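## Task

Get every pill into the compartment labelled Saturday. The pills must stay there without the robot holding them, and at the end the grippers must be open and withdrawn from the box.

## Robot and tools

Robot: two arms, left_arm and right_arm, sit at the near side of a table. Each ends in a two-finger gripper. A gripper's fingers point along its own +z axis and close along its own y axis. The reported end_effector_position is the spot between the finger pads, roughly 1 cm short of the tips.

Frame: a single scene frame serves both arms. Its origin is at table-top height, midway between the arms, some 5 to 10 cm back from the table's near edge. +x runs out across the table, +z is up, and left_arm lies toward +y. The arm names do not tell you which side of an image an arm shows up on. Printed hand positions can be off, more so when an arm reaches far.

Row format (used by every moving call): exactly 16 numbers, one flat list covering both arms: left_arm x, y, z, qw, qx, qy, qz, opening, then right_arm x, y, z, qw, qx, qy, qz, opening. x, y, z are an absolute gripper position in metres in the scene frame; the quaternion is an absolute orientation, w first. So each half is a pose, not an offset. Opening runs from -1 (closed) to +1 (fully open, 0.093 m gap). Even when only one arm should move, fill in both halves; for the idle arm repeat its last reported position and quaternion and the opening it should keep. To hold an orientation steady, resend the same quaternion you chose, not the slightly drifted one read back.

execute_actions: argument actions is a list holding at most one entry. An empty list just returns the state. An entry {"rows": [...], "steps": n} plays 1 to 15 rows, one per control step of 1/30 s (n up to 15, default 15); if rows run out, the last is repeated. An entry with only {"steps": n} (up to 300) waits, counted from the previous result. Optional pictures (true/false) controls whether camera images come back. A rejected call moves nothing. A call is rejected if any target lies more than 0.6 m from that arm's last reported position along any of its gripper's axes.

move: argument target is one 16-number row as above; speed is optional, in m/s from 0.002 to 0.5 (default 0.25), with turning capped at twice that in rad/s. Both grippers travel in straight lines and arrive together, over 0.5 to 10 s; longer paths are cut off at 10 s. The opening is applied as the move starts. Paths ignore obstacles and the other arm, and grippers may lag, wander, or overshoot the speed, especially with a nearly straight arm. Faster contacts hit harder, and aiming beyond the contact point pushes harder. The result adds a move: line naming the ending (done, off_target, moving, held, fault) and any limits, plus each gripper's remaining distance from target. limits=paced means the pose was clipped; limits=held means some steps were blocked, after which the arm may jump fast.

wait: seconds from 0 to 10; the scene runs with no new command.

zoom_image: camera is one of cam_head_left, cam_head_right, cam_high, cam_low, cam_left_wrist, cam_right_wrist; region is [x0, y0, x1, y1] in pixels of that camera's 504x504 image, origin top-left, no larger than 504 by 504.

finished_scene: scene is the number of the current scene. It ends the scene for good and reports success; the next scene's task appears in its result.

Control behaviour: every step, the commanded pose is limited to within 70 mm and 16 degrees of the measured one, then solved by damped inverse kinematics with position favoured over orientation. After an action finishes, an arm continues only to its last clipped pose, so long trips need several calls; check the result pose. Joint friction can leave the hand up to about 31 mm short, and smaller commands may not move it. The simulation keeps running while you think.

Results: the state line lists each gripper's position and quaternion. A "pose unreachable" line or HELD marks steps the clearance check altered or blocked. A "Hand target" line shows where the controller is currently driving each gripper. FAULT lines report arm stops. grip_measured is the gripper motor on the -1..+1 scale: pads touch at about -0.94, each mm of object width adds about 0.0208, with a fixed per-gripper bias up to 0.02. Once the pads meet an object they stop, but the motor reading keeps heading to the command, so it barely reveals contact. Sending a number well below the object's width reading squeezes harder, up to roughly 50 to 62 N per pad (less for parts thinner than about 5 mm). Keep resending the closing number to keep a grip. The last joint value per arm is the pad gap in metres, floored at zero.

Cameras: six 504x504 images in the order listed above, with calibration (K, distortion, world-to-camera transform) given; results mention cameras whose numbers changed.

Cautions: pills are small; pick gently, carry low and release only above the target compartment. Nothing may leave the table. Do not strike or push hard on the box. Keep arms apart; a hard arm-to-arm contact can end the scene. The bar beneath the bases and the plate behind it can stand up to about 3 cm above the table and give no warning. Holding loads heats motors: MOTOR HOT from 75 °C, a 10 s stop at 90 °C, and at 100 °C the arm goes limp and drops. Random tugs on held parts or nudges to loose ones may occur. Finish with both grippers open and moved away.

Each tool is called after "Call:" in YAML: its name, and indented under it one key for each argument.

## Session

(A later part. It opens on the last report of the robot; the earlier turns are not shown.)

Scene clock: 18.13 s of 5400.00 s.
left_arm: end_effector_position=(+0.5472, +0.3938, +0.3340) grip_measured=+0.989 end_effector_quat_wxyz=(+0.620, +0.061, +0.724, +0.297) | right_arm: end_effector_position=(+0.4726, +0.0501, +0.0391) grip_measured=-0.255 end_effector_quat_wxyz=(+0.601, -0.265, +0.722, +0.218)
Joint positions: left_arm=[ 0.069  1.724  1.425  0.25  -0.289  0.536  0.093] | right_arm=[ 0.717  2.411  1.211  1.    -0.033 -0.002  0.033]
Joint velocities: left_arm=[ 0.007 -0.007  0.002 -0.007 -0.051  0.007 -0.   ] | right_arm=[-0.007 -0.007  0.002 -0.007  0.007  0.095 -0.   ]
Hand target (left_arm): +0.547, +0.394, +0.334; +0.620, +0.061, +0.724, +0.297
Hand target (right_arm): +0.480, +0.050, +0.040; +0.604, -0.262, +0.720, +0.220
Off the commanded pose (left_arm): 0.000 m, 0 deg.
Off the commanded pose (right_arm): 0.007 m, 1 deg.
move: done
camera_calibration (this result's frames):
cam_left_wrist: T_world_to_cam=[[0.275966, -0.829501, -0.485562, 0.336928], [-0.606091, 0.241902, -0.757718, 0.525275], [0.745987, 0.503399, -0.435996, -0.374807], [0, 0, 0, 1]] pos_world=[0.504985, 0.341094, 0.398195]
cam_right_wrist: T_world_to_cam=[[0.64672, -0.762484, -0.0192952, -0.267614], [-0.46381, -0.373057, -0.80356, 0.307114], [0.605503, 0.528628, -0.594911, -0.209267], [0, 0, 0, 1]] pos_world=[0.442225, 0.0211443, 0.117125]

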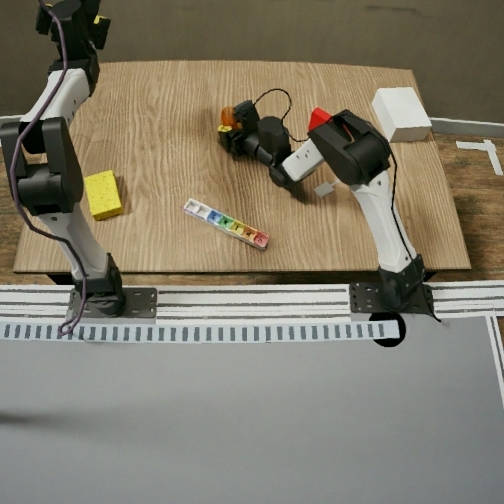

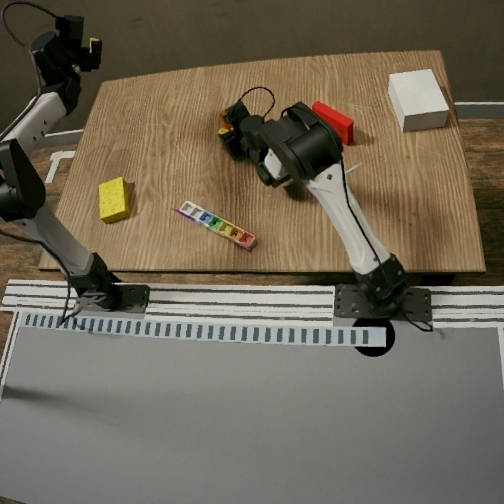

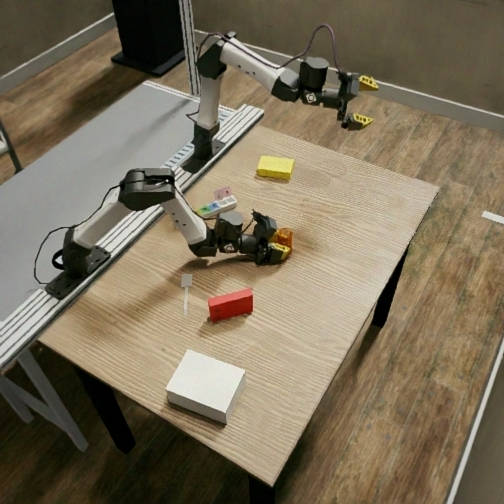

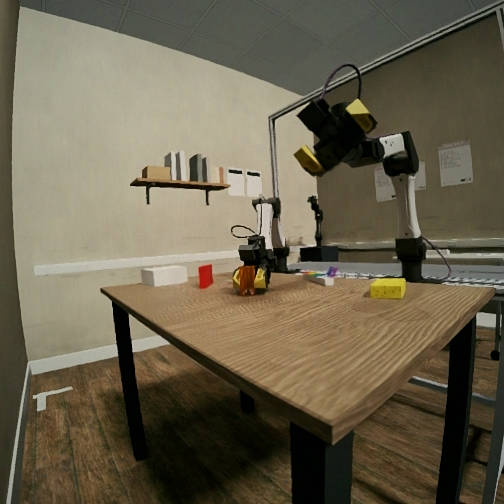

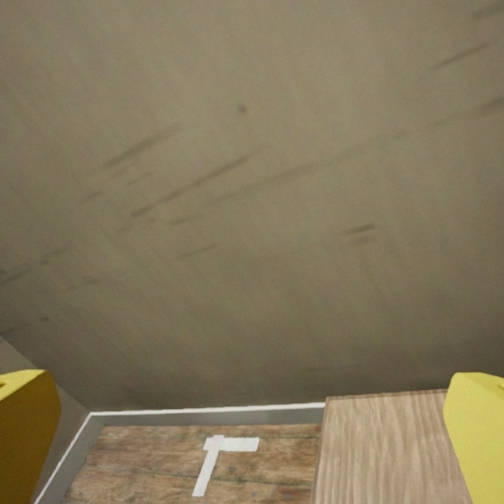

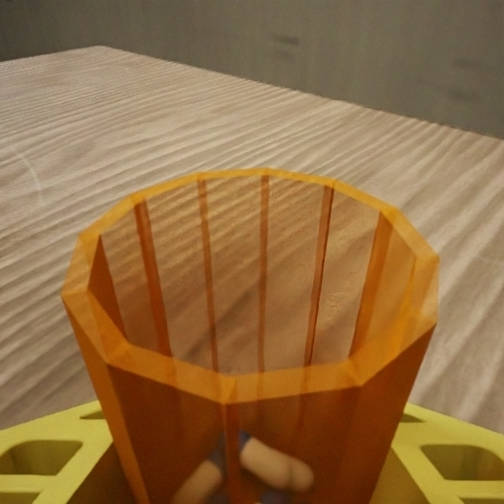

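Call:
move:
  target: [0.5472,0.3937,0.3339,0.62,0.061,0.724,0.297,1,0.45,0.05,0.14,0.604,-0.262,0.72,0.22,-0.28]
  speed: 0.1

Call:
move:
  target: [0.27,0.29,0.17,0.383,0.557,0.663,-0.321,1,0.3,0.09,0.12,0.295,-0.916,0.269,-0.023,-0.28]
  speed: 0.15

Scene clock: 20.67 s of 5400.00 s.
left_arm: end_effector_position=(+0.5472, +0.3938, +0.3340) grip_measured=+0.989 end_effector_quat_wxyz=(+0.620, +0.061, +0.724, +0.297) | right_arm: end_effector_position=(+0.4544, +0.0502, +0.1379) grip_measured=-0.255 end_effector_quat_wxyz=(+0.605, -0.264, +0.718, +0.220)
Joint positions: left_arm=[ 0.069  1.724  1.425  0.25  -0.289  0.536  0.093] | right_arm=[ 0.742  2.105  1.17   0.747 -0.008  0.003  0.033]
Joint velocities: left_arm=[-0.012  0.002  0.007 -0.022 -0.007 -0.007  0.001] | right_arm=[ 0.012 -0.012 -0.017  0.051 -0.007  0.022 -0.001]
Hand target (left_arm): +0.547, +0.394, +0.334; +0.620, +0.061, +0.724, +0.297
Hand target (right_arm): +0.449, +0.049, +0.140; +0.604, -0.262, +0.720, +0.220
Off the commanded pose (left_arm): 0.000 m, 0 deg.
Off the commanded pose (right_arm): 0.005 m, 0 deg.
move: done
camera_calibration (this result's frames):
cam_left_wrist: T_world_to_cam=[[0.275966, -0.829501, -0.485562, 0.336928], [-0.606091, 0.241902, -0.757718, 0.525275], [0.745987, 0.503399, -0.435996, -0.374807], [0, 0, 0, 1]] pos_world=[0.504985, 0.341094, 0.398195]
cam_right_wrist: T_world_to_cam=[[0.646944, -0.762307, -0.018747, -0.254067], [-0.456053, -0.367099, -0.810712, 0.375242], [0.611129, 0.533035, -0.585145, -0.143682], [0, 0, 0, 1]] pos_world=[0.423306, 0.0206615, 0.215375]

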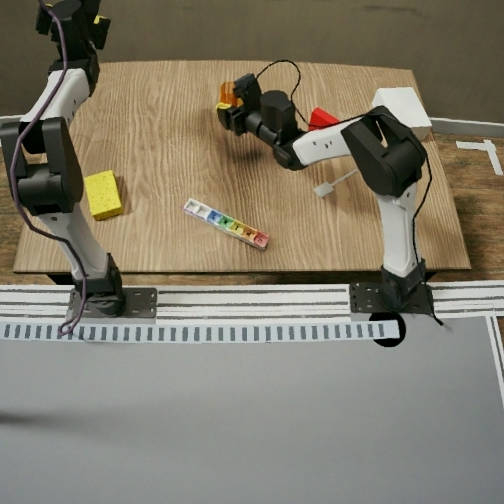

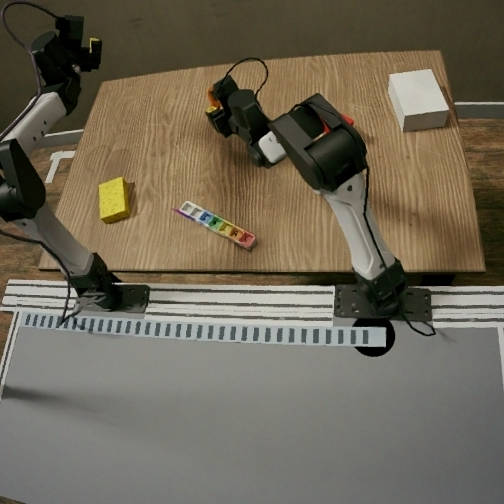

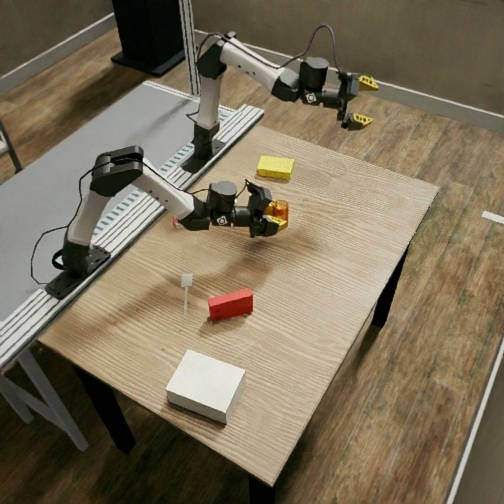

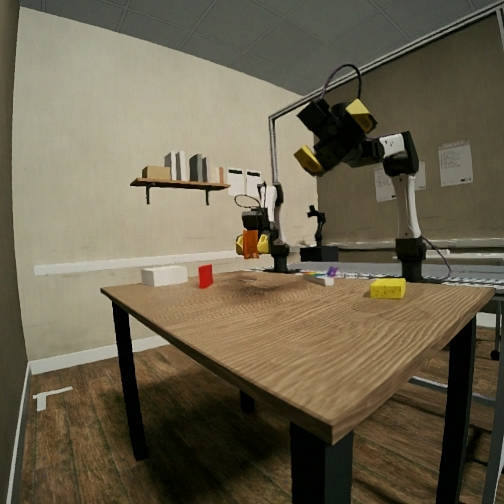

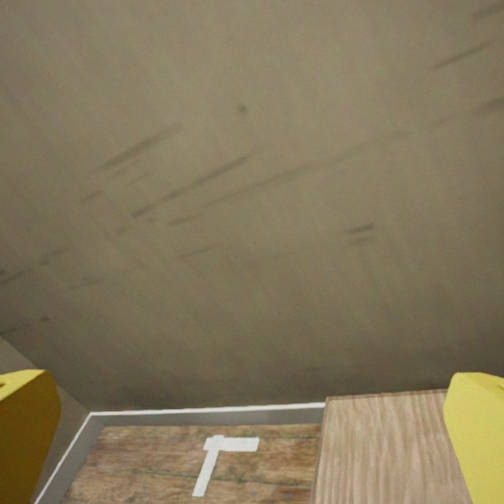

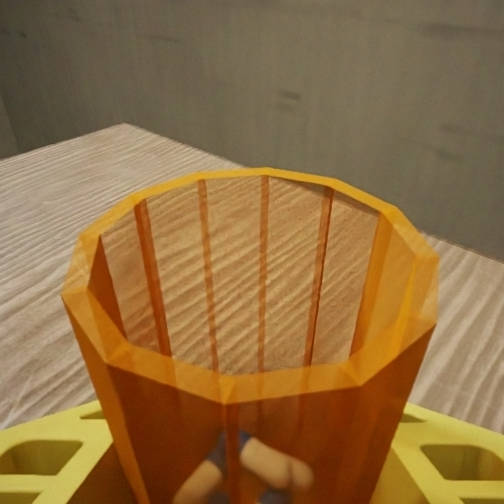

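Scene clock: 27.23 s of 5400.00 s.
left_arm: end_effector_position=(+0.2785, +0.2876, +0.1742) grip_measured=+0.989 end_effector_quat_wxyz=(+0.410, +0.550, +0.666, -0.293) | right_arm: end_effector_position=(+0.2948, +0.0799, +0.1183) grip_measured=-0.254 end_effector_quat_wxyz=(-0.290, +0.916, -0.278, +0.020)
Joint positions: left_arm=[ 0.484  1.661  1.278 -1.55   0.996  2.07   0.093] | right_arm=[ 0.936  1.968  1.585 -0.634 -0.185 -1.606  0.033]
Joint velocities: left_arm=[ 0.002 -0.012 -0.002  0.022 -0.007  0.007  0.001] | right_arm=[-0.027 -0.012 -0.007 -0.051 -0.037 -0.081 -0.002]
Hand target (left_arm): +0.273, +0.287, +0.169; +0.400, +0.547, +0.670, -0.304
Hand target (right_arm): +0.298, +0.085, +0.121; -0.292, +0.916, -0.273, +0.026
Off the commanded pose (left_arm): 0.010 m, 5 deg.
Off the commanded pose (right_arm): 0.011 m, 1 deg.
joint sent to its limit (left arm) — the command would take joint 4 (wrist pitch) past its lower limit, so that joint was sent only as far as its limit.
move: off_target (left_arm, right_arm)
camera_calibration (this result's frames):
cam_left_wrist: T_world_to_cam=[[-0.973291, -0.226863, -0.0351903, 0.34166], [-0.167691, 0.807214, -0.565938, -0.0510546], [0.156797, -0.544921, -0.823697, 0.342621], [0, 0, 0, 1]] pos_world=[0.270251, 0.305423, 0.265345]
cam_right_wrist: T_world_to_cam=[[0.517719, 0.668892, 0.533433, -0.270128], [0.664486, -0.707113, 0.241764, -0.130164], [0.538911, 0.229293, -0.810555, -0.00117753], [0, 0, 0, 1]] pos_world=[0.226977, 0.0889162, 0.17461]

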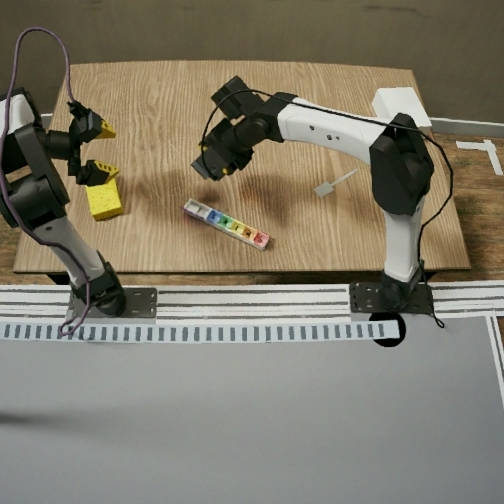

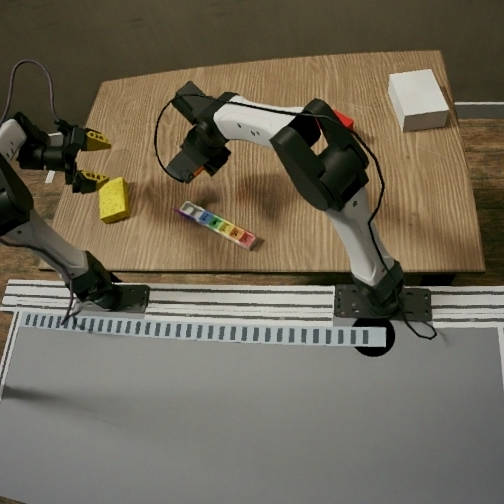

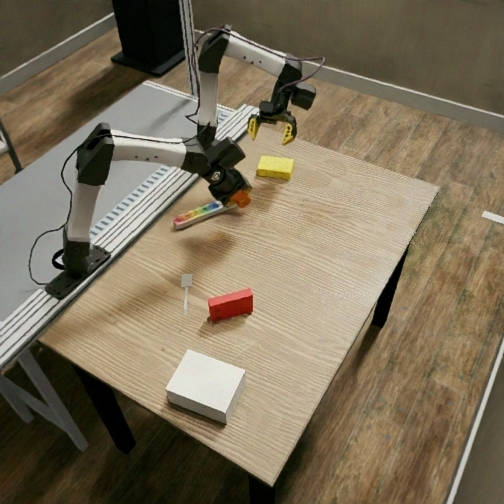

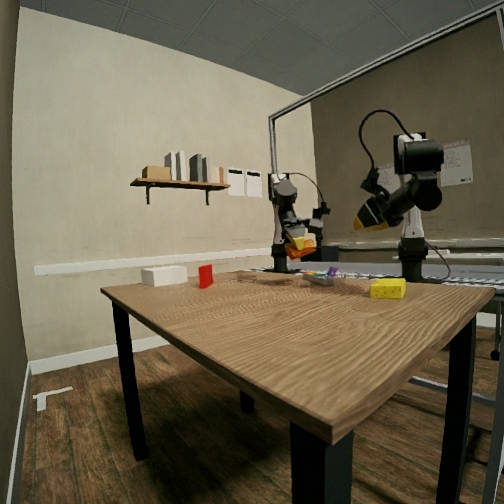

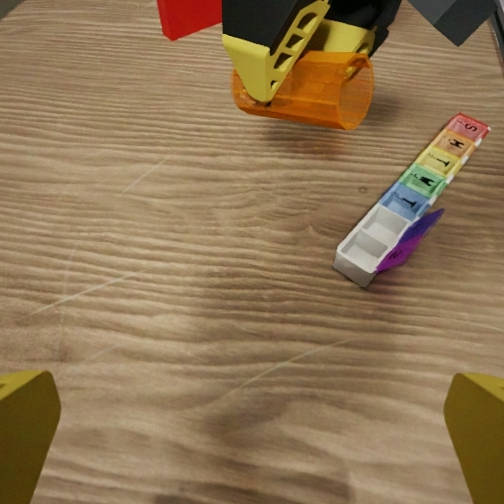

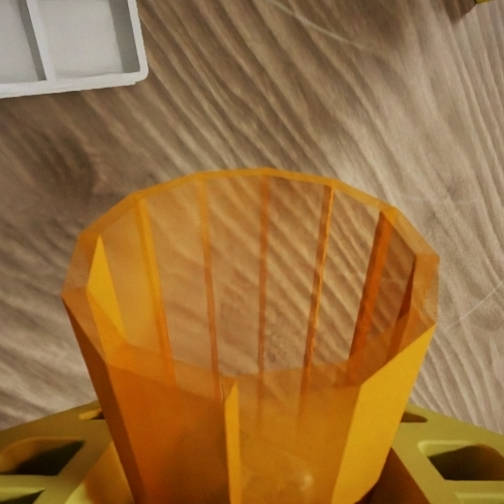

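Call:
move:
  target: [0.2785,0.2876,0.1742,0.41,0.55,0.666,-0.293,1,0.276,0.11,0.066,0.281,-0.921,0.244,-0.105,-0.28]
  speed: 0.04

Call:
zoom_image:
  camera: "cam_low"
  region: [270,220,360,300]

Scene clock: 30.40 s of 5400.00 s.
left_arm: end_effector_position=(+0.2783, +0.2876, +0.1741) grip_measured=+0.989 end_effector_quat_wxyz=(+0.410, +0.550, +0.666, -0.293) | right_arm: end_effector_position=(+0.2773, +0.1109, +0.0776) grip_measured=-0.254 end_effector_quat_wxyz=(-0.289, +0.920, -0.243, +0.103)
Joint positions: left_arm=[ 0.484  1.661  1.278 -1.551  0.995  2.072  0.093] | right_arm=[ 1.068  2.021  1.474 -0.414  0.019 -1.608  0.033]
Joint velocities: left_arm=[-0.002  0.017 -0.002 -0.022  0.007 -0.037 -0.001] | right_arm=[-0.002 -0.027 -0.002  0.066 -0.007  0.051  0.001]
Hand target (left_arm): +0.278, +0.288, +0.174; +0.410, +0.550, +0.666, -0.293
Hand target (right_arm): +0.276, +0.110, +0.066; -0.282, +0.922, -0.244, +0.105
Off the commanded pose (left_arm): 0.000 m, 0 deg.
Off the commanded pose (right_arm): 0.012 m, 1 deg.
move: off_target (right_arm)
camera_calibration (this result's frames):
cam_left_wrist: T_world_to_cam=[[-0.973585, -0.225495, -0.035845, 0.341262], [-0.166338, 0.808015, -0.565194, -0.051892], [0.156412, -0.544301, -0.824179, 0.342583], [0, 0, 0, 1]] pos_world=[0.270031, 0.305351, 0.265253]
cam_right_wrist: T_world_to_cam=[[0.408167, 0.707214, 0.577276, -0.23729], [0.623357, -0.677892, 0.389728, -0.0900799], [0.666952, 0.200775, -0.71754, -0.0714282], [0, 0, 0, 1]] pos_world=[0.200645, 0.121092, 0.120836]

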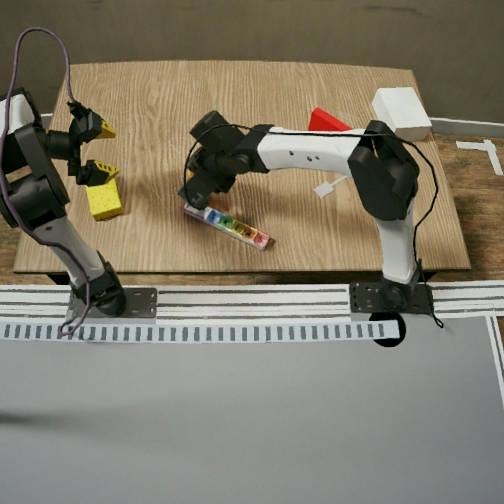

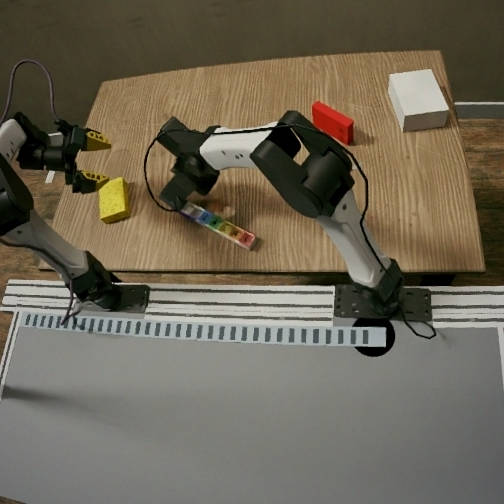

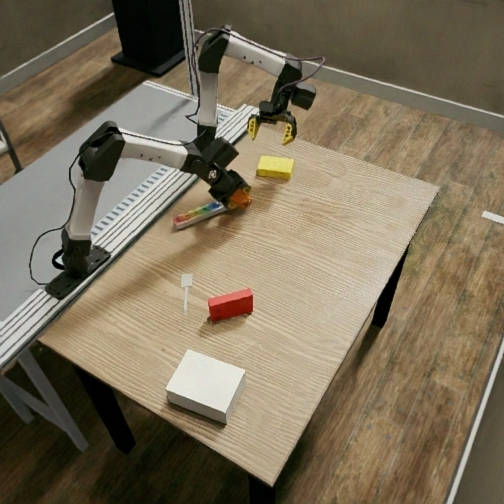

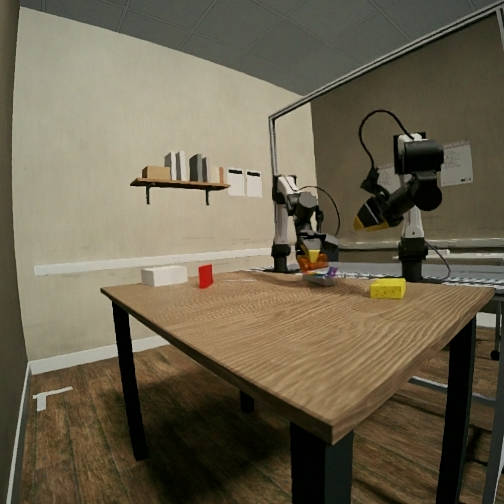

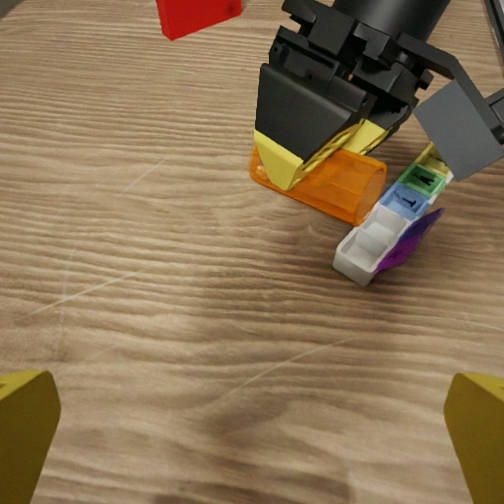

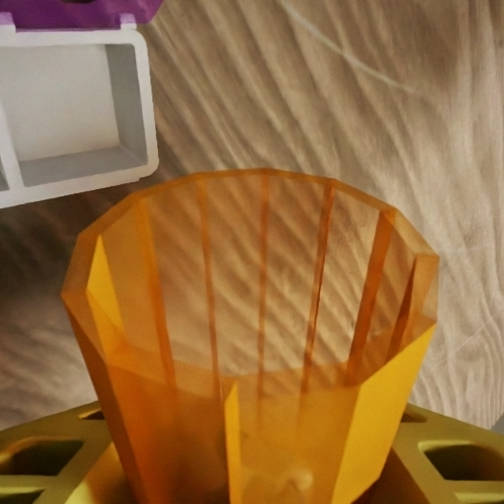

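Region (270, 220, 360, 300) of cam_low's 504x504 image, scaled by 5.600, with more detail than that image has.

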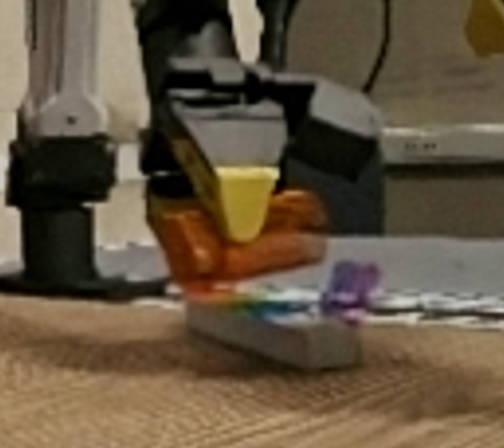

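Call:
move:
  target: [0.2785,0.2876,0.1742,0.41,0.55,0.666,-0.293,1,0.277,0.111,0.056,0.262,-0.919,0.211,-0.202,-0.28]
  speed: 0.02

Call:
zoom_image:
  camera: "cam_low"
  region: [270,220,360,300]

Call:
zoom_image:
  camera: "cam_left_wrist"
  region: [240,100,504,320]

Scene clock: 36.80 s of 5400.00 s.
left_arm: end_effector_position=(+0.2783, +0.2876, +0.1741) grip_measured=+0.989 end_effector_quat_wxyz=(+0.410, +0.550, +0.666, -0.293) | right_arm: end_effector_position=(+0.2802, +0.1140, +0.0696) grip_measured=-0.254 end_effector_quat_wxyz=(-0.274, +0.916, -0.215, +0.200)
Joint positions: left_arm=[ 0.484  1.661  1.278 -1.551  0.995  2.072  0.093] | right_arm=[ 1.134  2.036  1.429 -0.32   0.226 -1.667  0.033]
Joint velocities: left_arm=[ 0.002  0.007 -0.027 -0.022 -0.022 -0.007 -0.001] | right_arm=[ 0.017 -0.012  0.007  0.007 -0.066 -0.007 -0.001]
Hand target (left_arm): +0.278, +0.288, +0.174; +0.410, +0.550, +0.666, -0.293
Hand target (right_arm): +0.277, +0.111, +0.056; -0.263, +0.919, -0.211, +0.203
Off the commanded pose (left_arm): 0.000 m, 0 deg.
Off the commanded pose (right_arm): 0.014 m, 2 deg.
move: off_target (right_arm)
camera_calibration (this result's frames):
cam_left_wrist: T_world_to_cam=[[-0.973585, -0.225495, -0.035845, 0.341262], [-0.166338, 0.808015, -0.565194, -0.051892], [0.156412, -0.544301, -0.824179, 0.342583], [0, 0, 0, 1]] pos_world=[0.270031, 0.305351, 0.265253]
cam_right_wrist: T_world_to_cam=[[0.306123, 0.748232, 0.58859, -0.212963], [0.52712, -0.648066, 0.549687, -0.0742885], [0.792738, 0.141985, -0.592795, -0.116938], [0, 0, 0, 1]] pos_world=[0.197053, 0.127805, 0.0968629]

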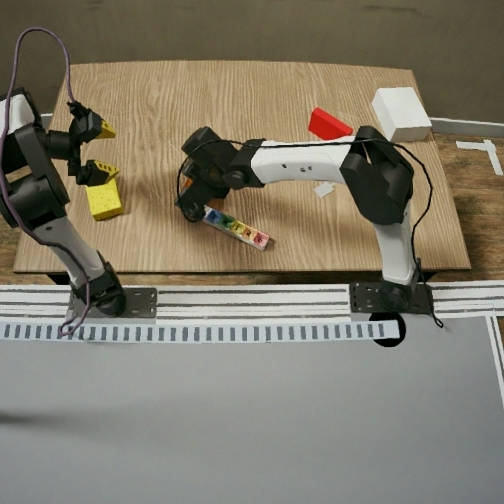

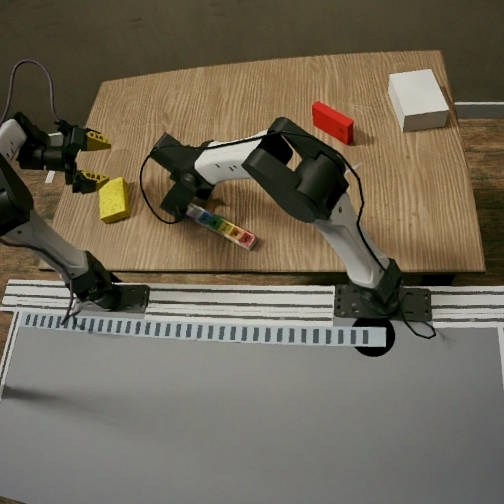

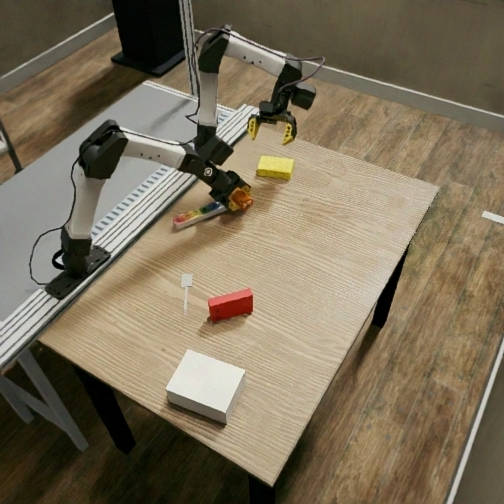

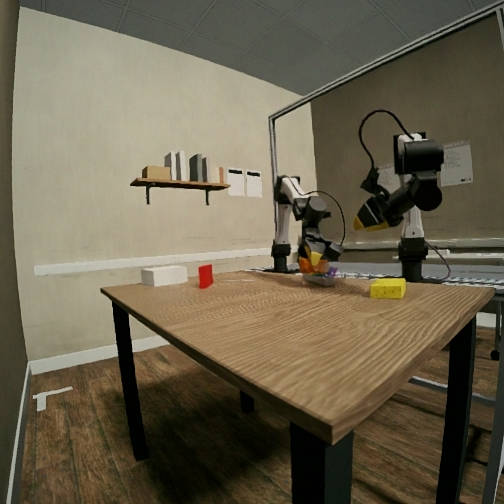

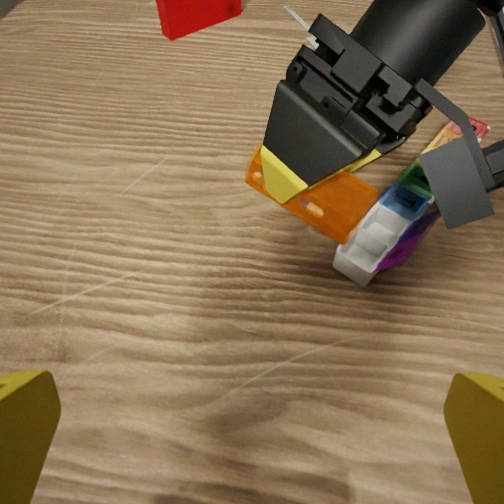

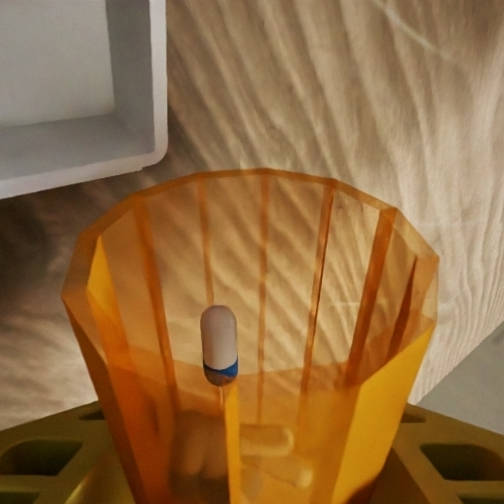

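Region (270, 220, 360, 300) of cam_low's 504x504 image, scaled by 5.600, with more detail than that image has.

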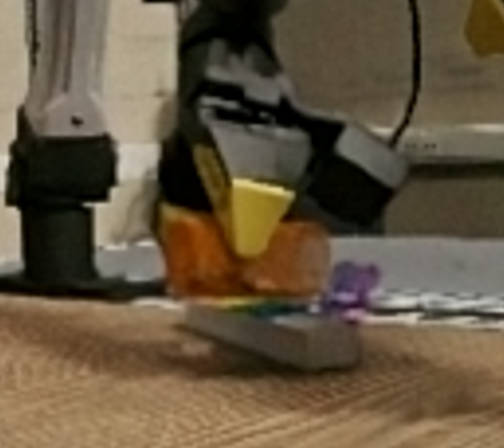

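Region (240, 100, 504, 320) of cam_left_wrist's 504x504 image, scaled by 1.909, with more detail than that image has.

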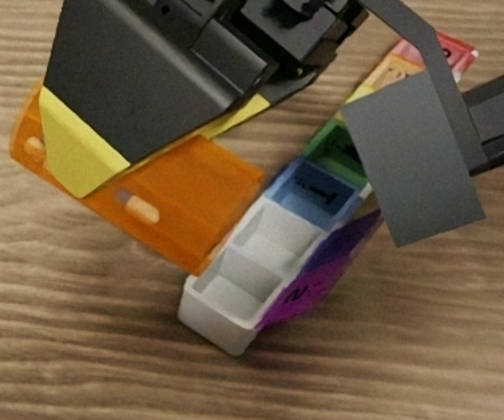

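Call:
move:
  target: [0.2785,0.2876,0.1742,0.41,0.55,0.666,-0.293,1,0.268,0.105,0.06,0.262,-0.919,0.211,-0.202,-0.28]
  speed: 0.01

Call:
zoom_image:
  camera: "cam_left_wrist"
  region: [240,100,504,320]

Scene clock: 39.27 s of 5400.00 s.
left_arm: end_effector_position=(+0.2783, +0.2876, +0.1741) grip_measured=+0.989 end_effector_quat_wxyz=(+0.410, +0.550, +0.666, -0.293) | right_arm: end_effector_position=(+0.2707, +0.1060, +0.0542) grip_measured=-0.254 end_effector_quat_wxyz=(-0.255, +0.923, -0.210, +0.198)
Joint positions: left_arm=[ 0.484  1.661  1.278 -1.551  0.995  2.072  0.093] | right_arm=[ 1.146  2.036  1.387 -0.318  0.235 -1.667  0.033]
Joint velocities: left_arm=[-0.002 -0.007  0.002 -0.037 -0.037 -0.037 -0.001] | right_arm=[ 0.007 -0.007  0.017 -0.037 -0.007 -0.007  0.001]
Hand target (left_arm): +0.278, +0.288, +0.174; +0.410, +0.550, +0.666, -0.293
Hand target (right_arm): +0.268, +0.105, +0.060; -0.262, +0.920, -0.211, +0.202
Off the commanded pose (left_arm): 0.000 m, 0 deg.
Off the commanded pose (right_arm): 0.006 m, 1 deg.
move: done
camera_calibration (this result's frames):
cam_left_wrist: T_world_to_cam=[[-0.973585, -0.225495, -0.035845, 0.341262], [-0.166338, 0.808015, -0.565194, -0.051892], [0.156412, -0.544301, -0.824179, 0.342583], [0, 0, 0, 1]] pos_world=[0.270031, 0.305351, 0.265253]
cam_right_wrist: T_world_to_cam=[[0.307629, 0.772994, 0.554838, -0.196265], [0.53844, -0.622193, 0.568294, -0.0727438], [0.784504, 0.123924, -0.607615, -0.112478], [0, 0, 0, 1]] pos_world=[0.187784, 0.120389, 0.0818918]

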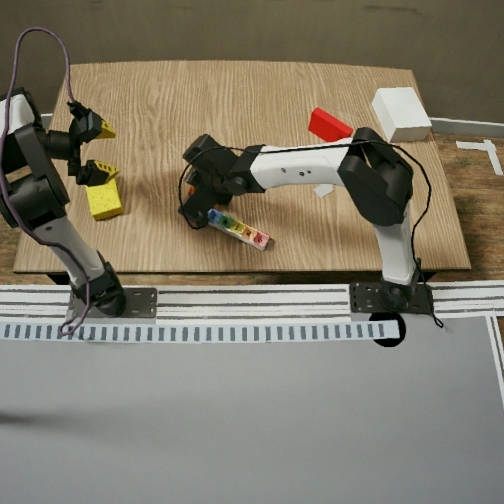

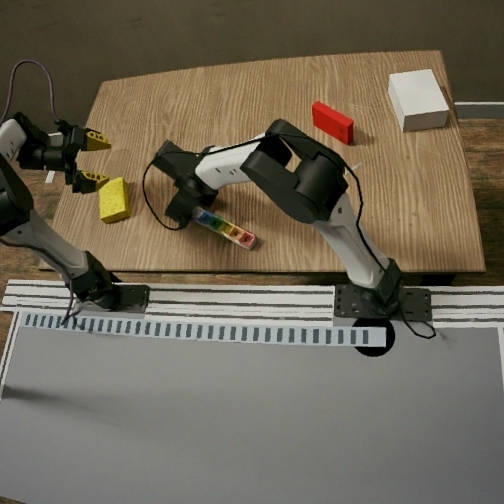

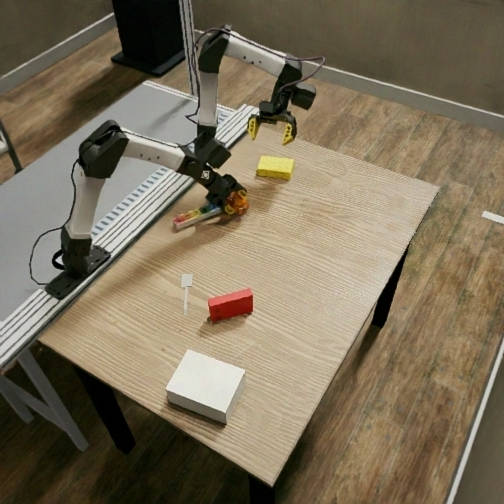

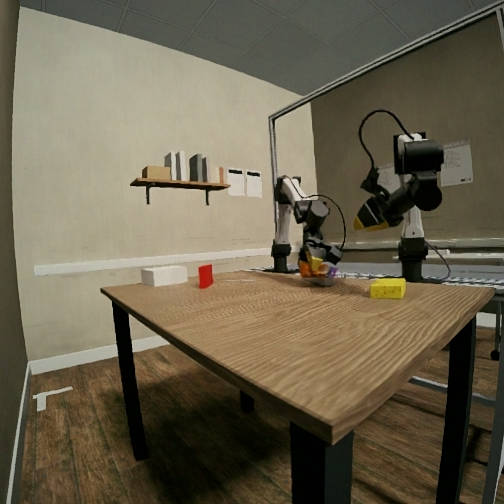

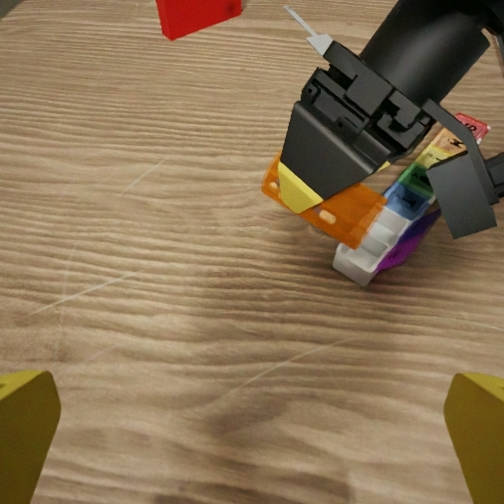

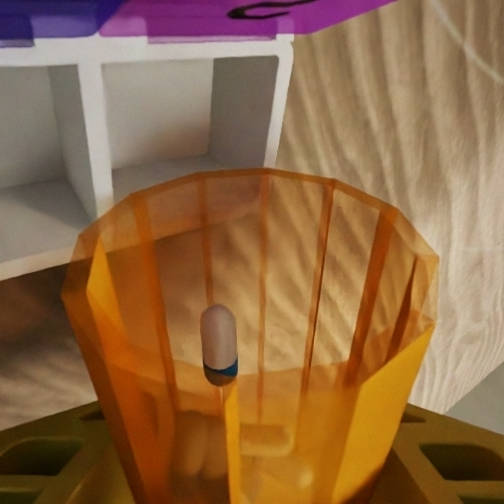

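Region (240, 100, 504, 320) of cam_left_wrist's 504x504 image, scaled by 1.909, with more detail than that image has.

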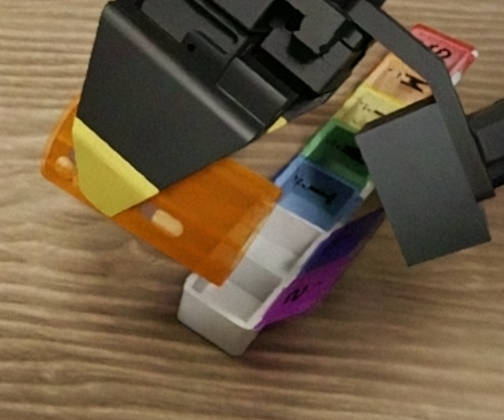

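Call:
move:
  target: [0.2785,0.2876,0.1742,0.41,0.55,0.666,-0.293,1,0.269,0.111,0.066,0.242,-0.908,0.179,-0.29,-0.28]
  speed: 0.02

Call:
zoom_image:
  camera: "cam_left_wrist"
  region: [240,100,504,320]

Scene clock: 44.87 s of 5400.00 s.
left_arm: end_effector_position=(+0.2783, +0.2876, +0.1741) grip_measured=+0.989 end_effector_quat_wxyz=(+0.410, +0.550, +0.666, -0.293) | right_arm: end_effector_position=(+0.2704, +0.1104, +0.0673) grip_measured=-0.254 end_effector_quat_wxyz=(-0.242, +0.909, -0.182, +0.285)
Joint positions: left_arm=[ 0.484  1.661  1.278 -1.551  0.995  2.072  0.093] | right_arm=[ 1.21   2.036  1.387 -0.284  0.425 -1.724  0.033]
Joint velocities: left_arm=[-0.002  0.002 -0.002 -0.037  0.037  0.007 -0.001] | right_arm=[-0.012 -0.017  0.007 -0.022 -0.051 -0.037  0.   ]
Hand target (left_arm): +0.278, +0.288, +0.174; +0.410, +0.550, +0.666, -0.293
Hand target (right_arm): +0.269, +0.111, +0.066; -0.243, +0.908, -0.179, +0.290
Off the commanded pose (left_arm): 0.000 m, 0 deg.
Off the commanded pose (right_arm): 0.002 m, 1 deg.
move: done
camera_calibration (this result's frames):
cam_left_wrist: T_world_to_cam=[[-0.973585, -0.225495, -0.035845, 0.341262], [-0.166338, 0.808015, -0.565194, -0.051892], [0.156412, -0.544301, -0.824179, 0.342583], [0, 0, 0, 1]] pos_world=[0.270031, 0.305351, 0.265253]
cam_right_wrist: T_world_to_cam=[[0.214706, 0.807671, 0.549152, -0.185107], [0.425084, -0.583494, 0.691982, -0.059233], [0.879321, 0.0848629, -0.468608, -0.135505], [0, 0, 0, 1]] pos_world=[0.184075, 0.126442, 0.079141]

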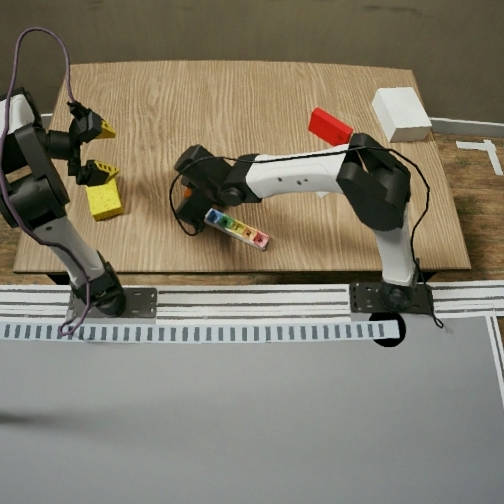

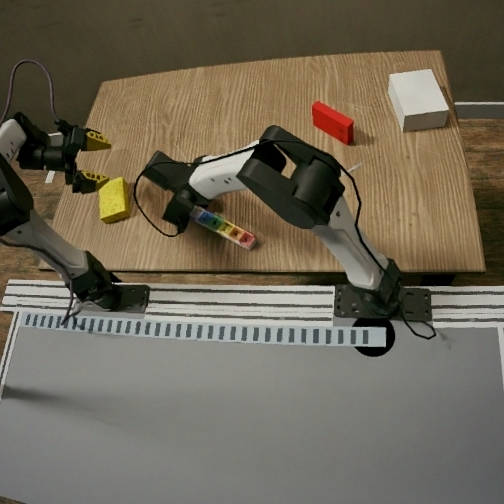

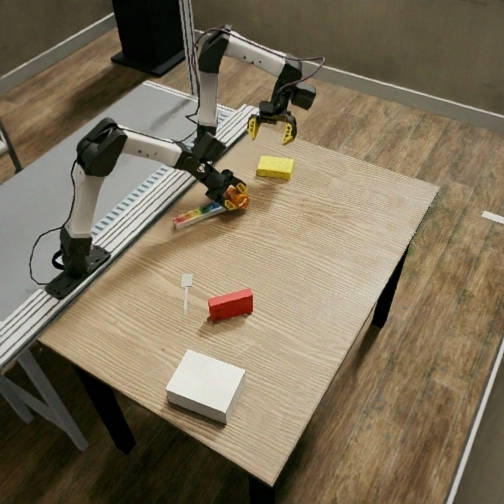

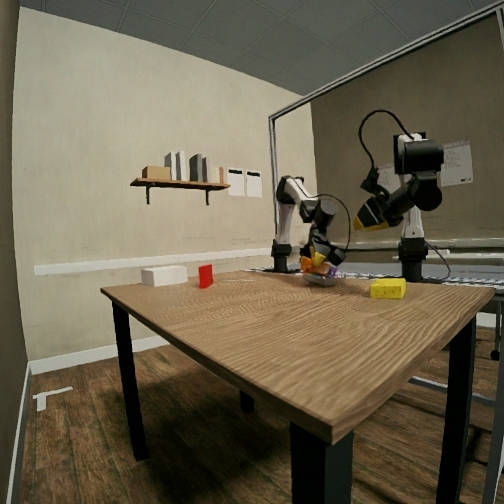

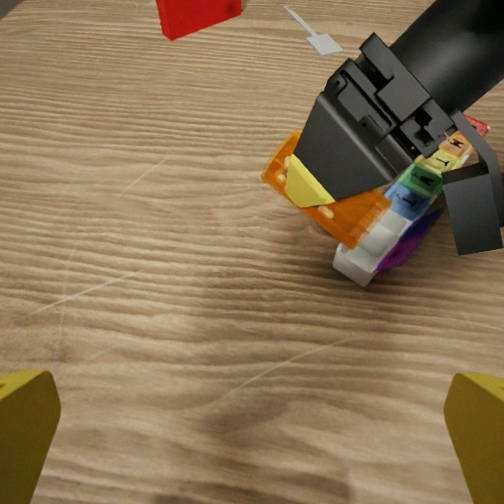

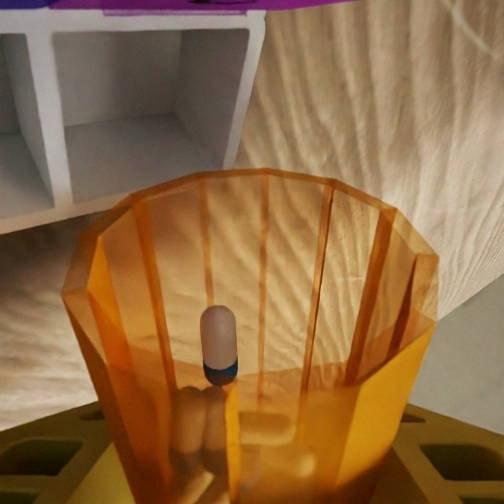

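Region (240, 100, 504, 320) of cam_left_wrist's 504x504 image, scaled by 1.909, with more detail than that image has.

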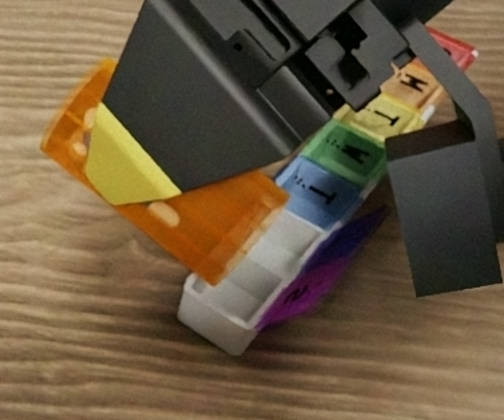

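Good. Tilt to 118°.

Call:
move:
  target: [0.2785,0.2876,0.1742,0.41,0.55,0.666,-0.293,1,0.263,0.113,0.071,0.222,-0.890,0.149,-0.367,-0.28]
  speed: 0.015

Call:
zoom_image:
  camera: "cam_left_wrist"
  region: [240,100,504,320]

Scene clock: 51.67 s of 5400.00 s.
left_arm: end_effector_position=(+0.2783, +0.2876, +0.1741) grip_measured=+0.989 end_effector_quat_wxyz=(+0.410, +0.550, +0.666, -0.293) | right_arm: end_effector_position=(+0.2664, +0.1181, +0.0861) grip_measured=-0.254 end_effector_quat_wxyz=(-0.237, +0.887, -0.156, +0.365)
Joint positions: left_arm=[ 0.484  1.661  1.278 -1.551  0.995  2.072  0.093] | right_arm=[ 1.273  2.036  1.387 -0.228  0.6   -1.789  0.033]
Joint velocities: left_arm=[-0.017  0.002  0.002 -0.022 -0.066 -0.007  0.   ] | right_arm=[-0.007 -0.002 -0.017 -0.022 -0.066  0.037 -0.001]
Hand target (left_arm): +0.278, +0.288, +0.174; +0.410, +0.550, +0.666, -0.293
Hand target (right_arm): +0.263, +0.113, +0.071; -0.223, +0.891, -0.149, +0.367
Off the commanded pose (left_arm): 0.000 m, 0 deg.
Off the commanded pose (right_arm): 0.016 m, 2 deg.
move: off_target (right_arm)
camera_calibration (this result's frames):
cam_left_wrist: T_world_to_cam=[[-0.973585, -0.225495, -0.035845, 0.341262], [-0.166338, 0.808015, -0.565194, -0.051892], [0.156412, -0.544301, -0.824179, 0.342583], [0, 0, 0, 1]] pos_world=[0.270031, 0.305351, 0.265253]
cam_right_wrist: T_world_to_cam=[[0.123293, 0.830522, 0.543168, -0.178655], [0.299309, -0.552977, 0.77758, -0.0435545], [0.946157, 0.0667046, -0.316761, -0.152519], [0, 0, 0, 1]] pos_world=[0.179371, 0.134466, 0.0825945]

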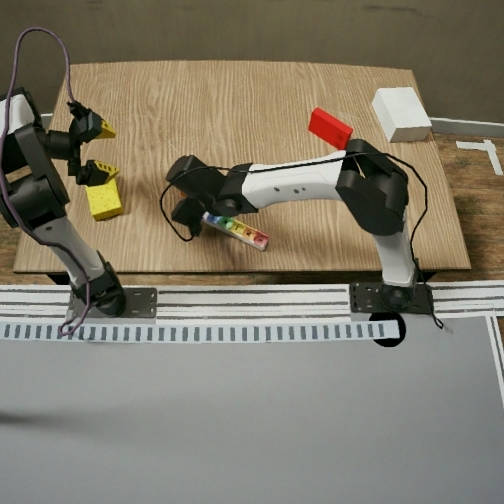

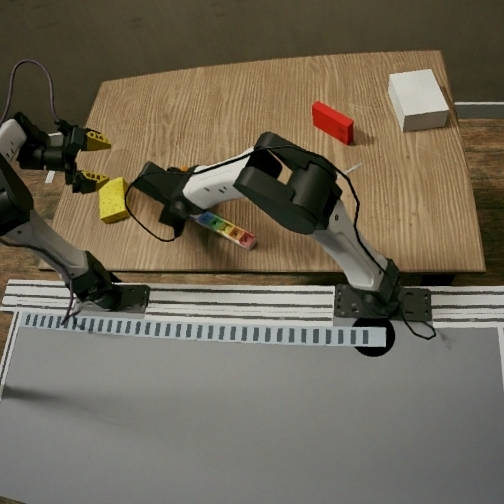

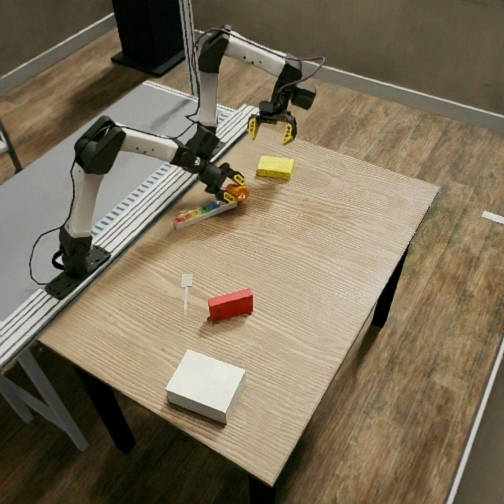

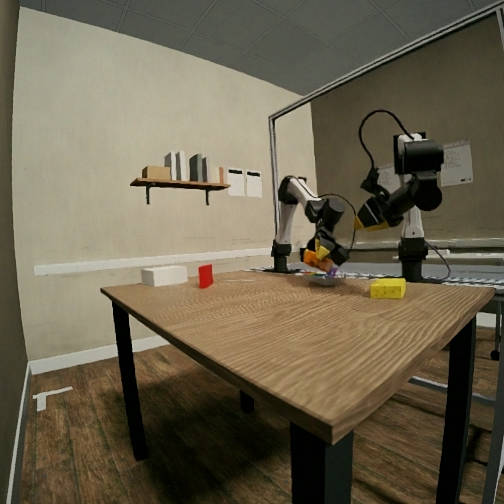

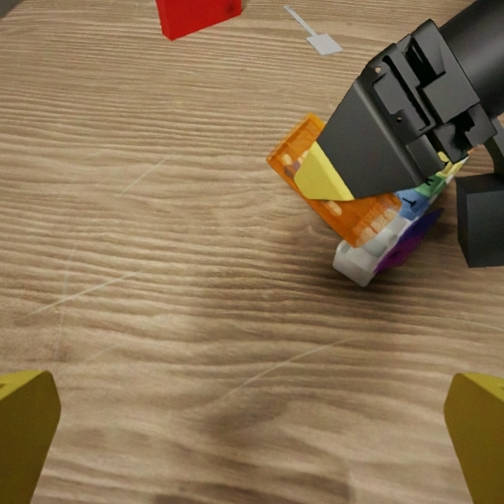

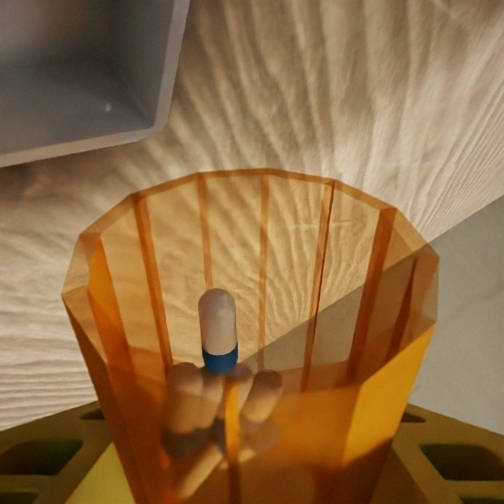

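Region (240, 100, 504, 320) of cam_left_wrist's 504x504 image, scaled by 1.909, with more detail than that image has.

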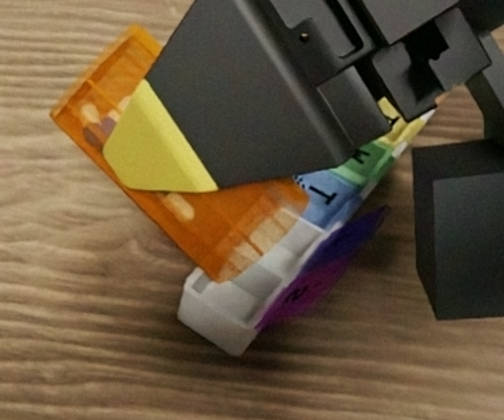

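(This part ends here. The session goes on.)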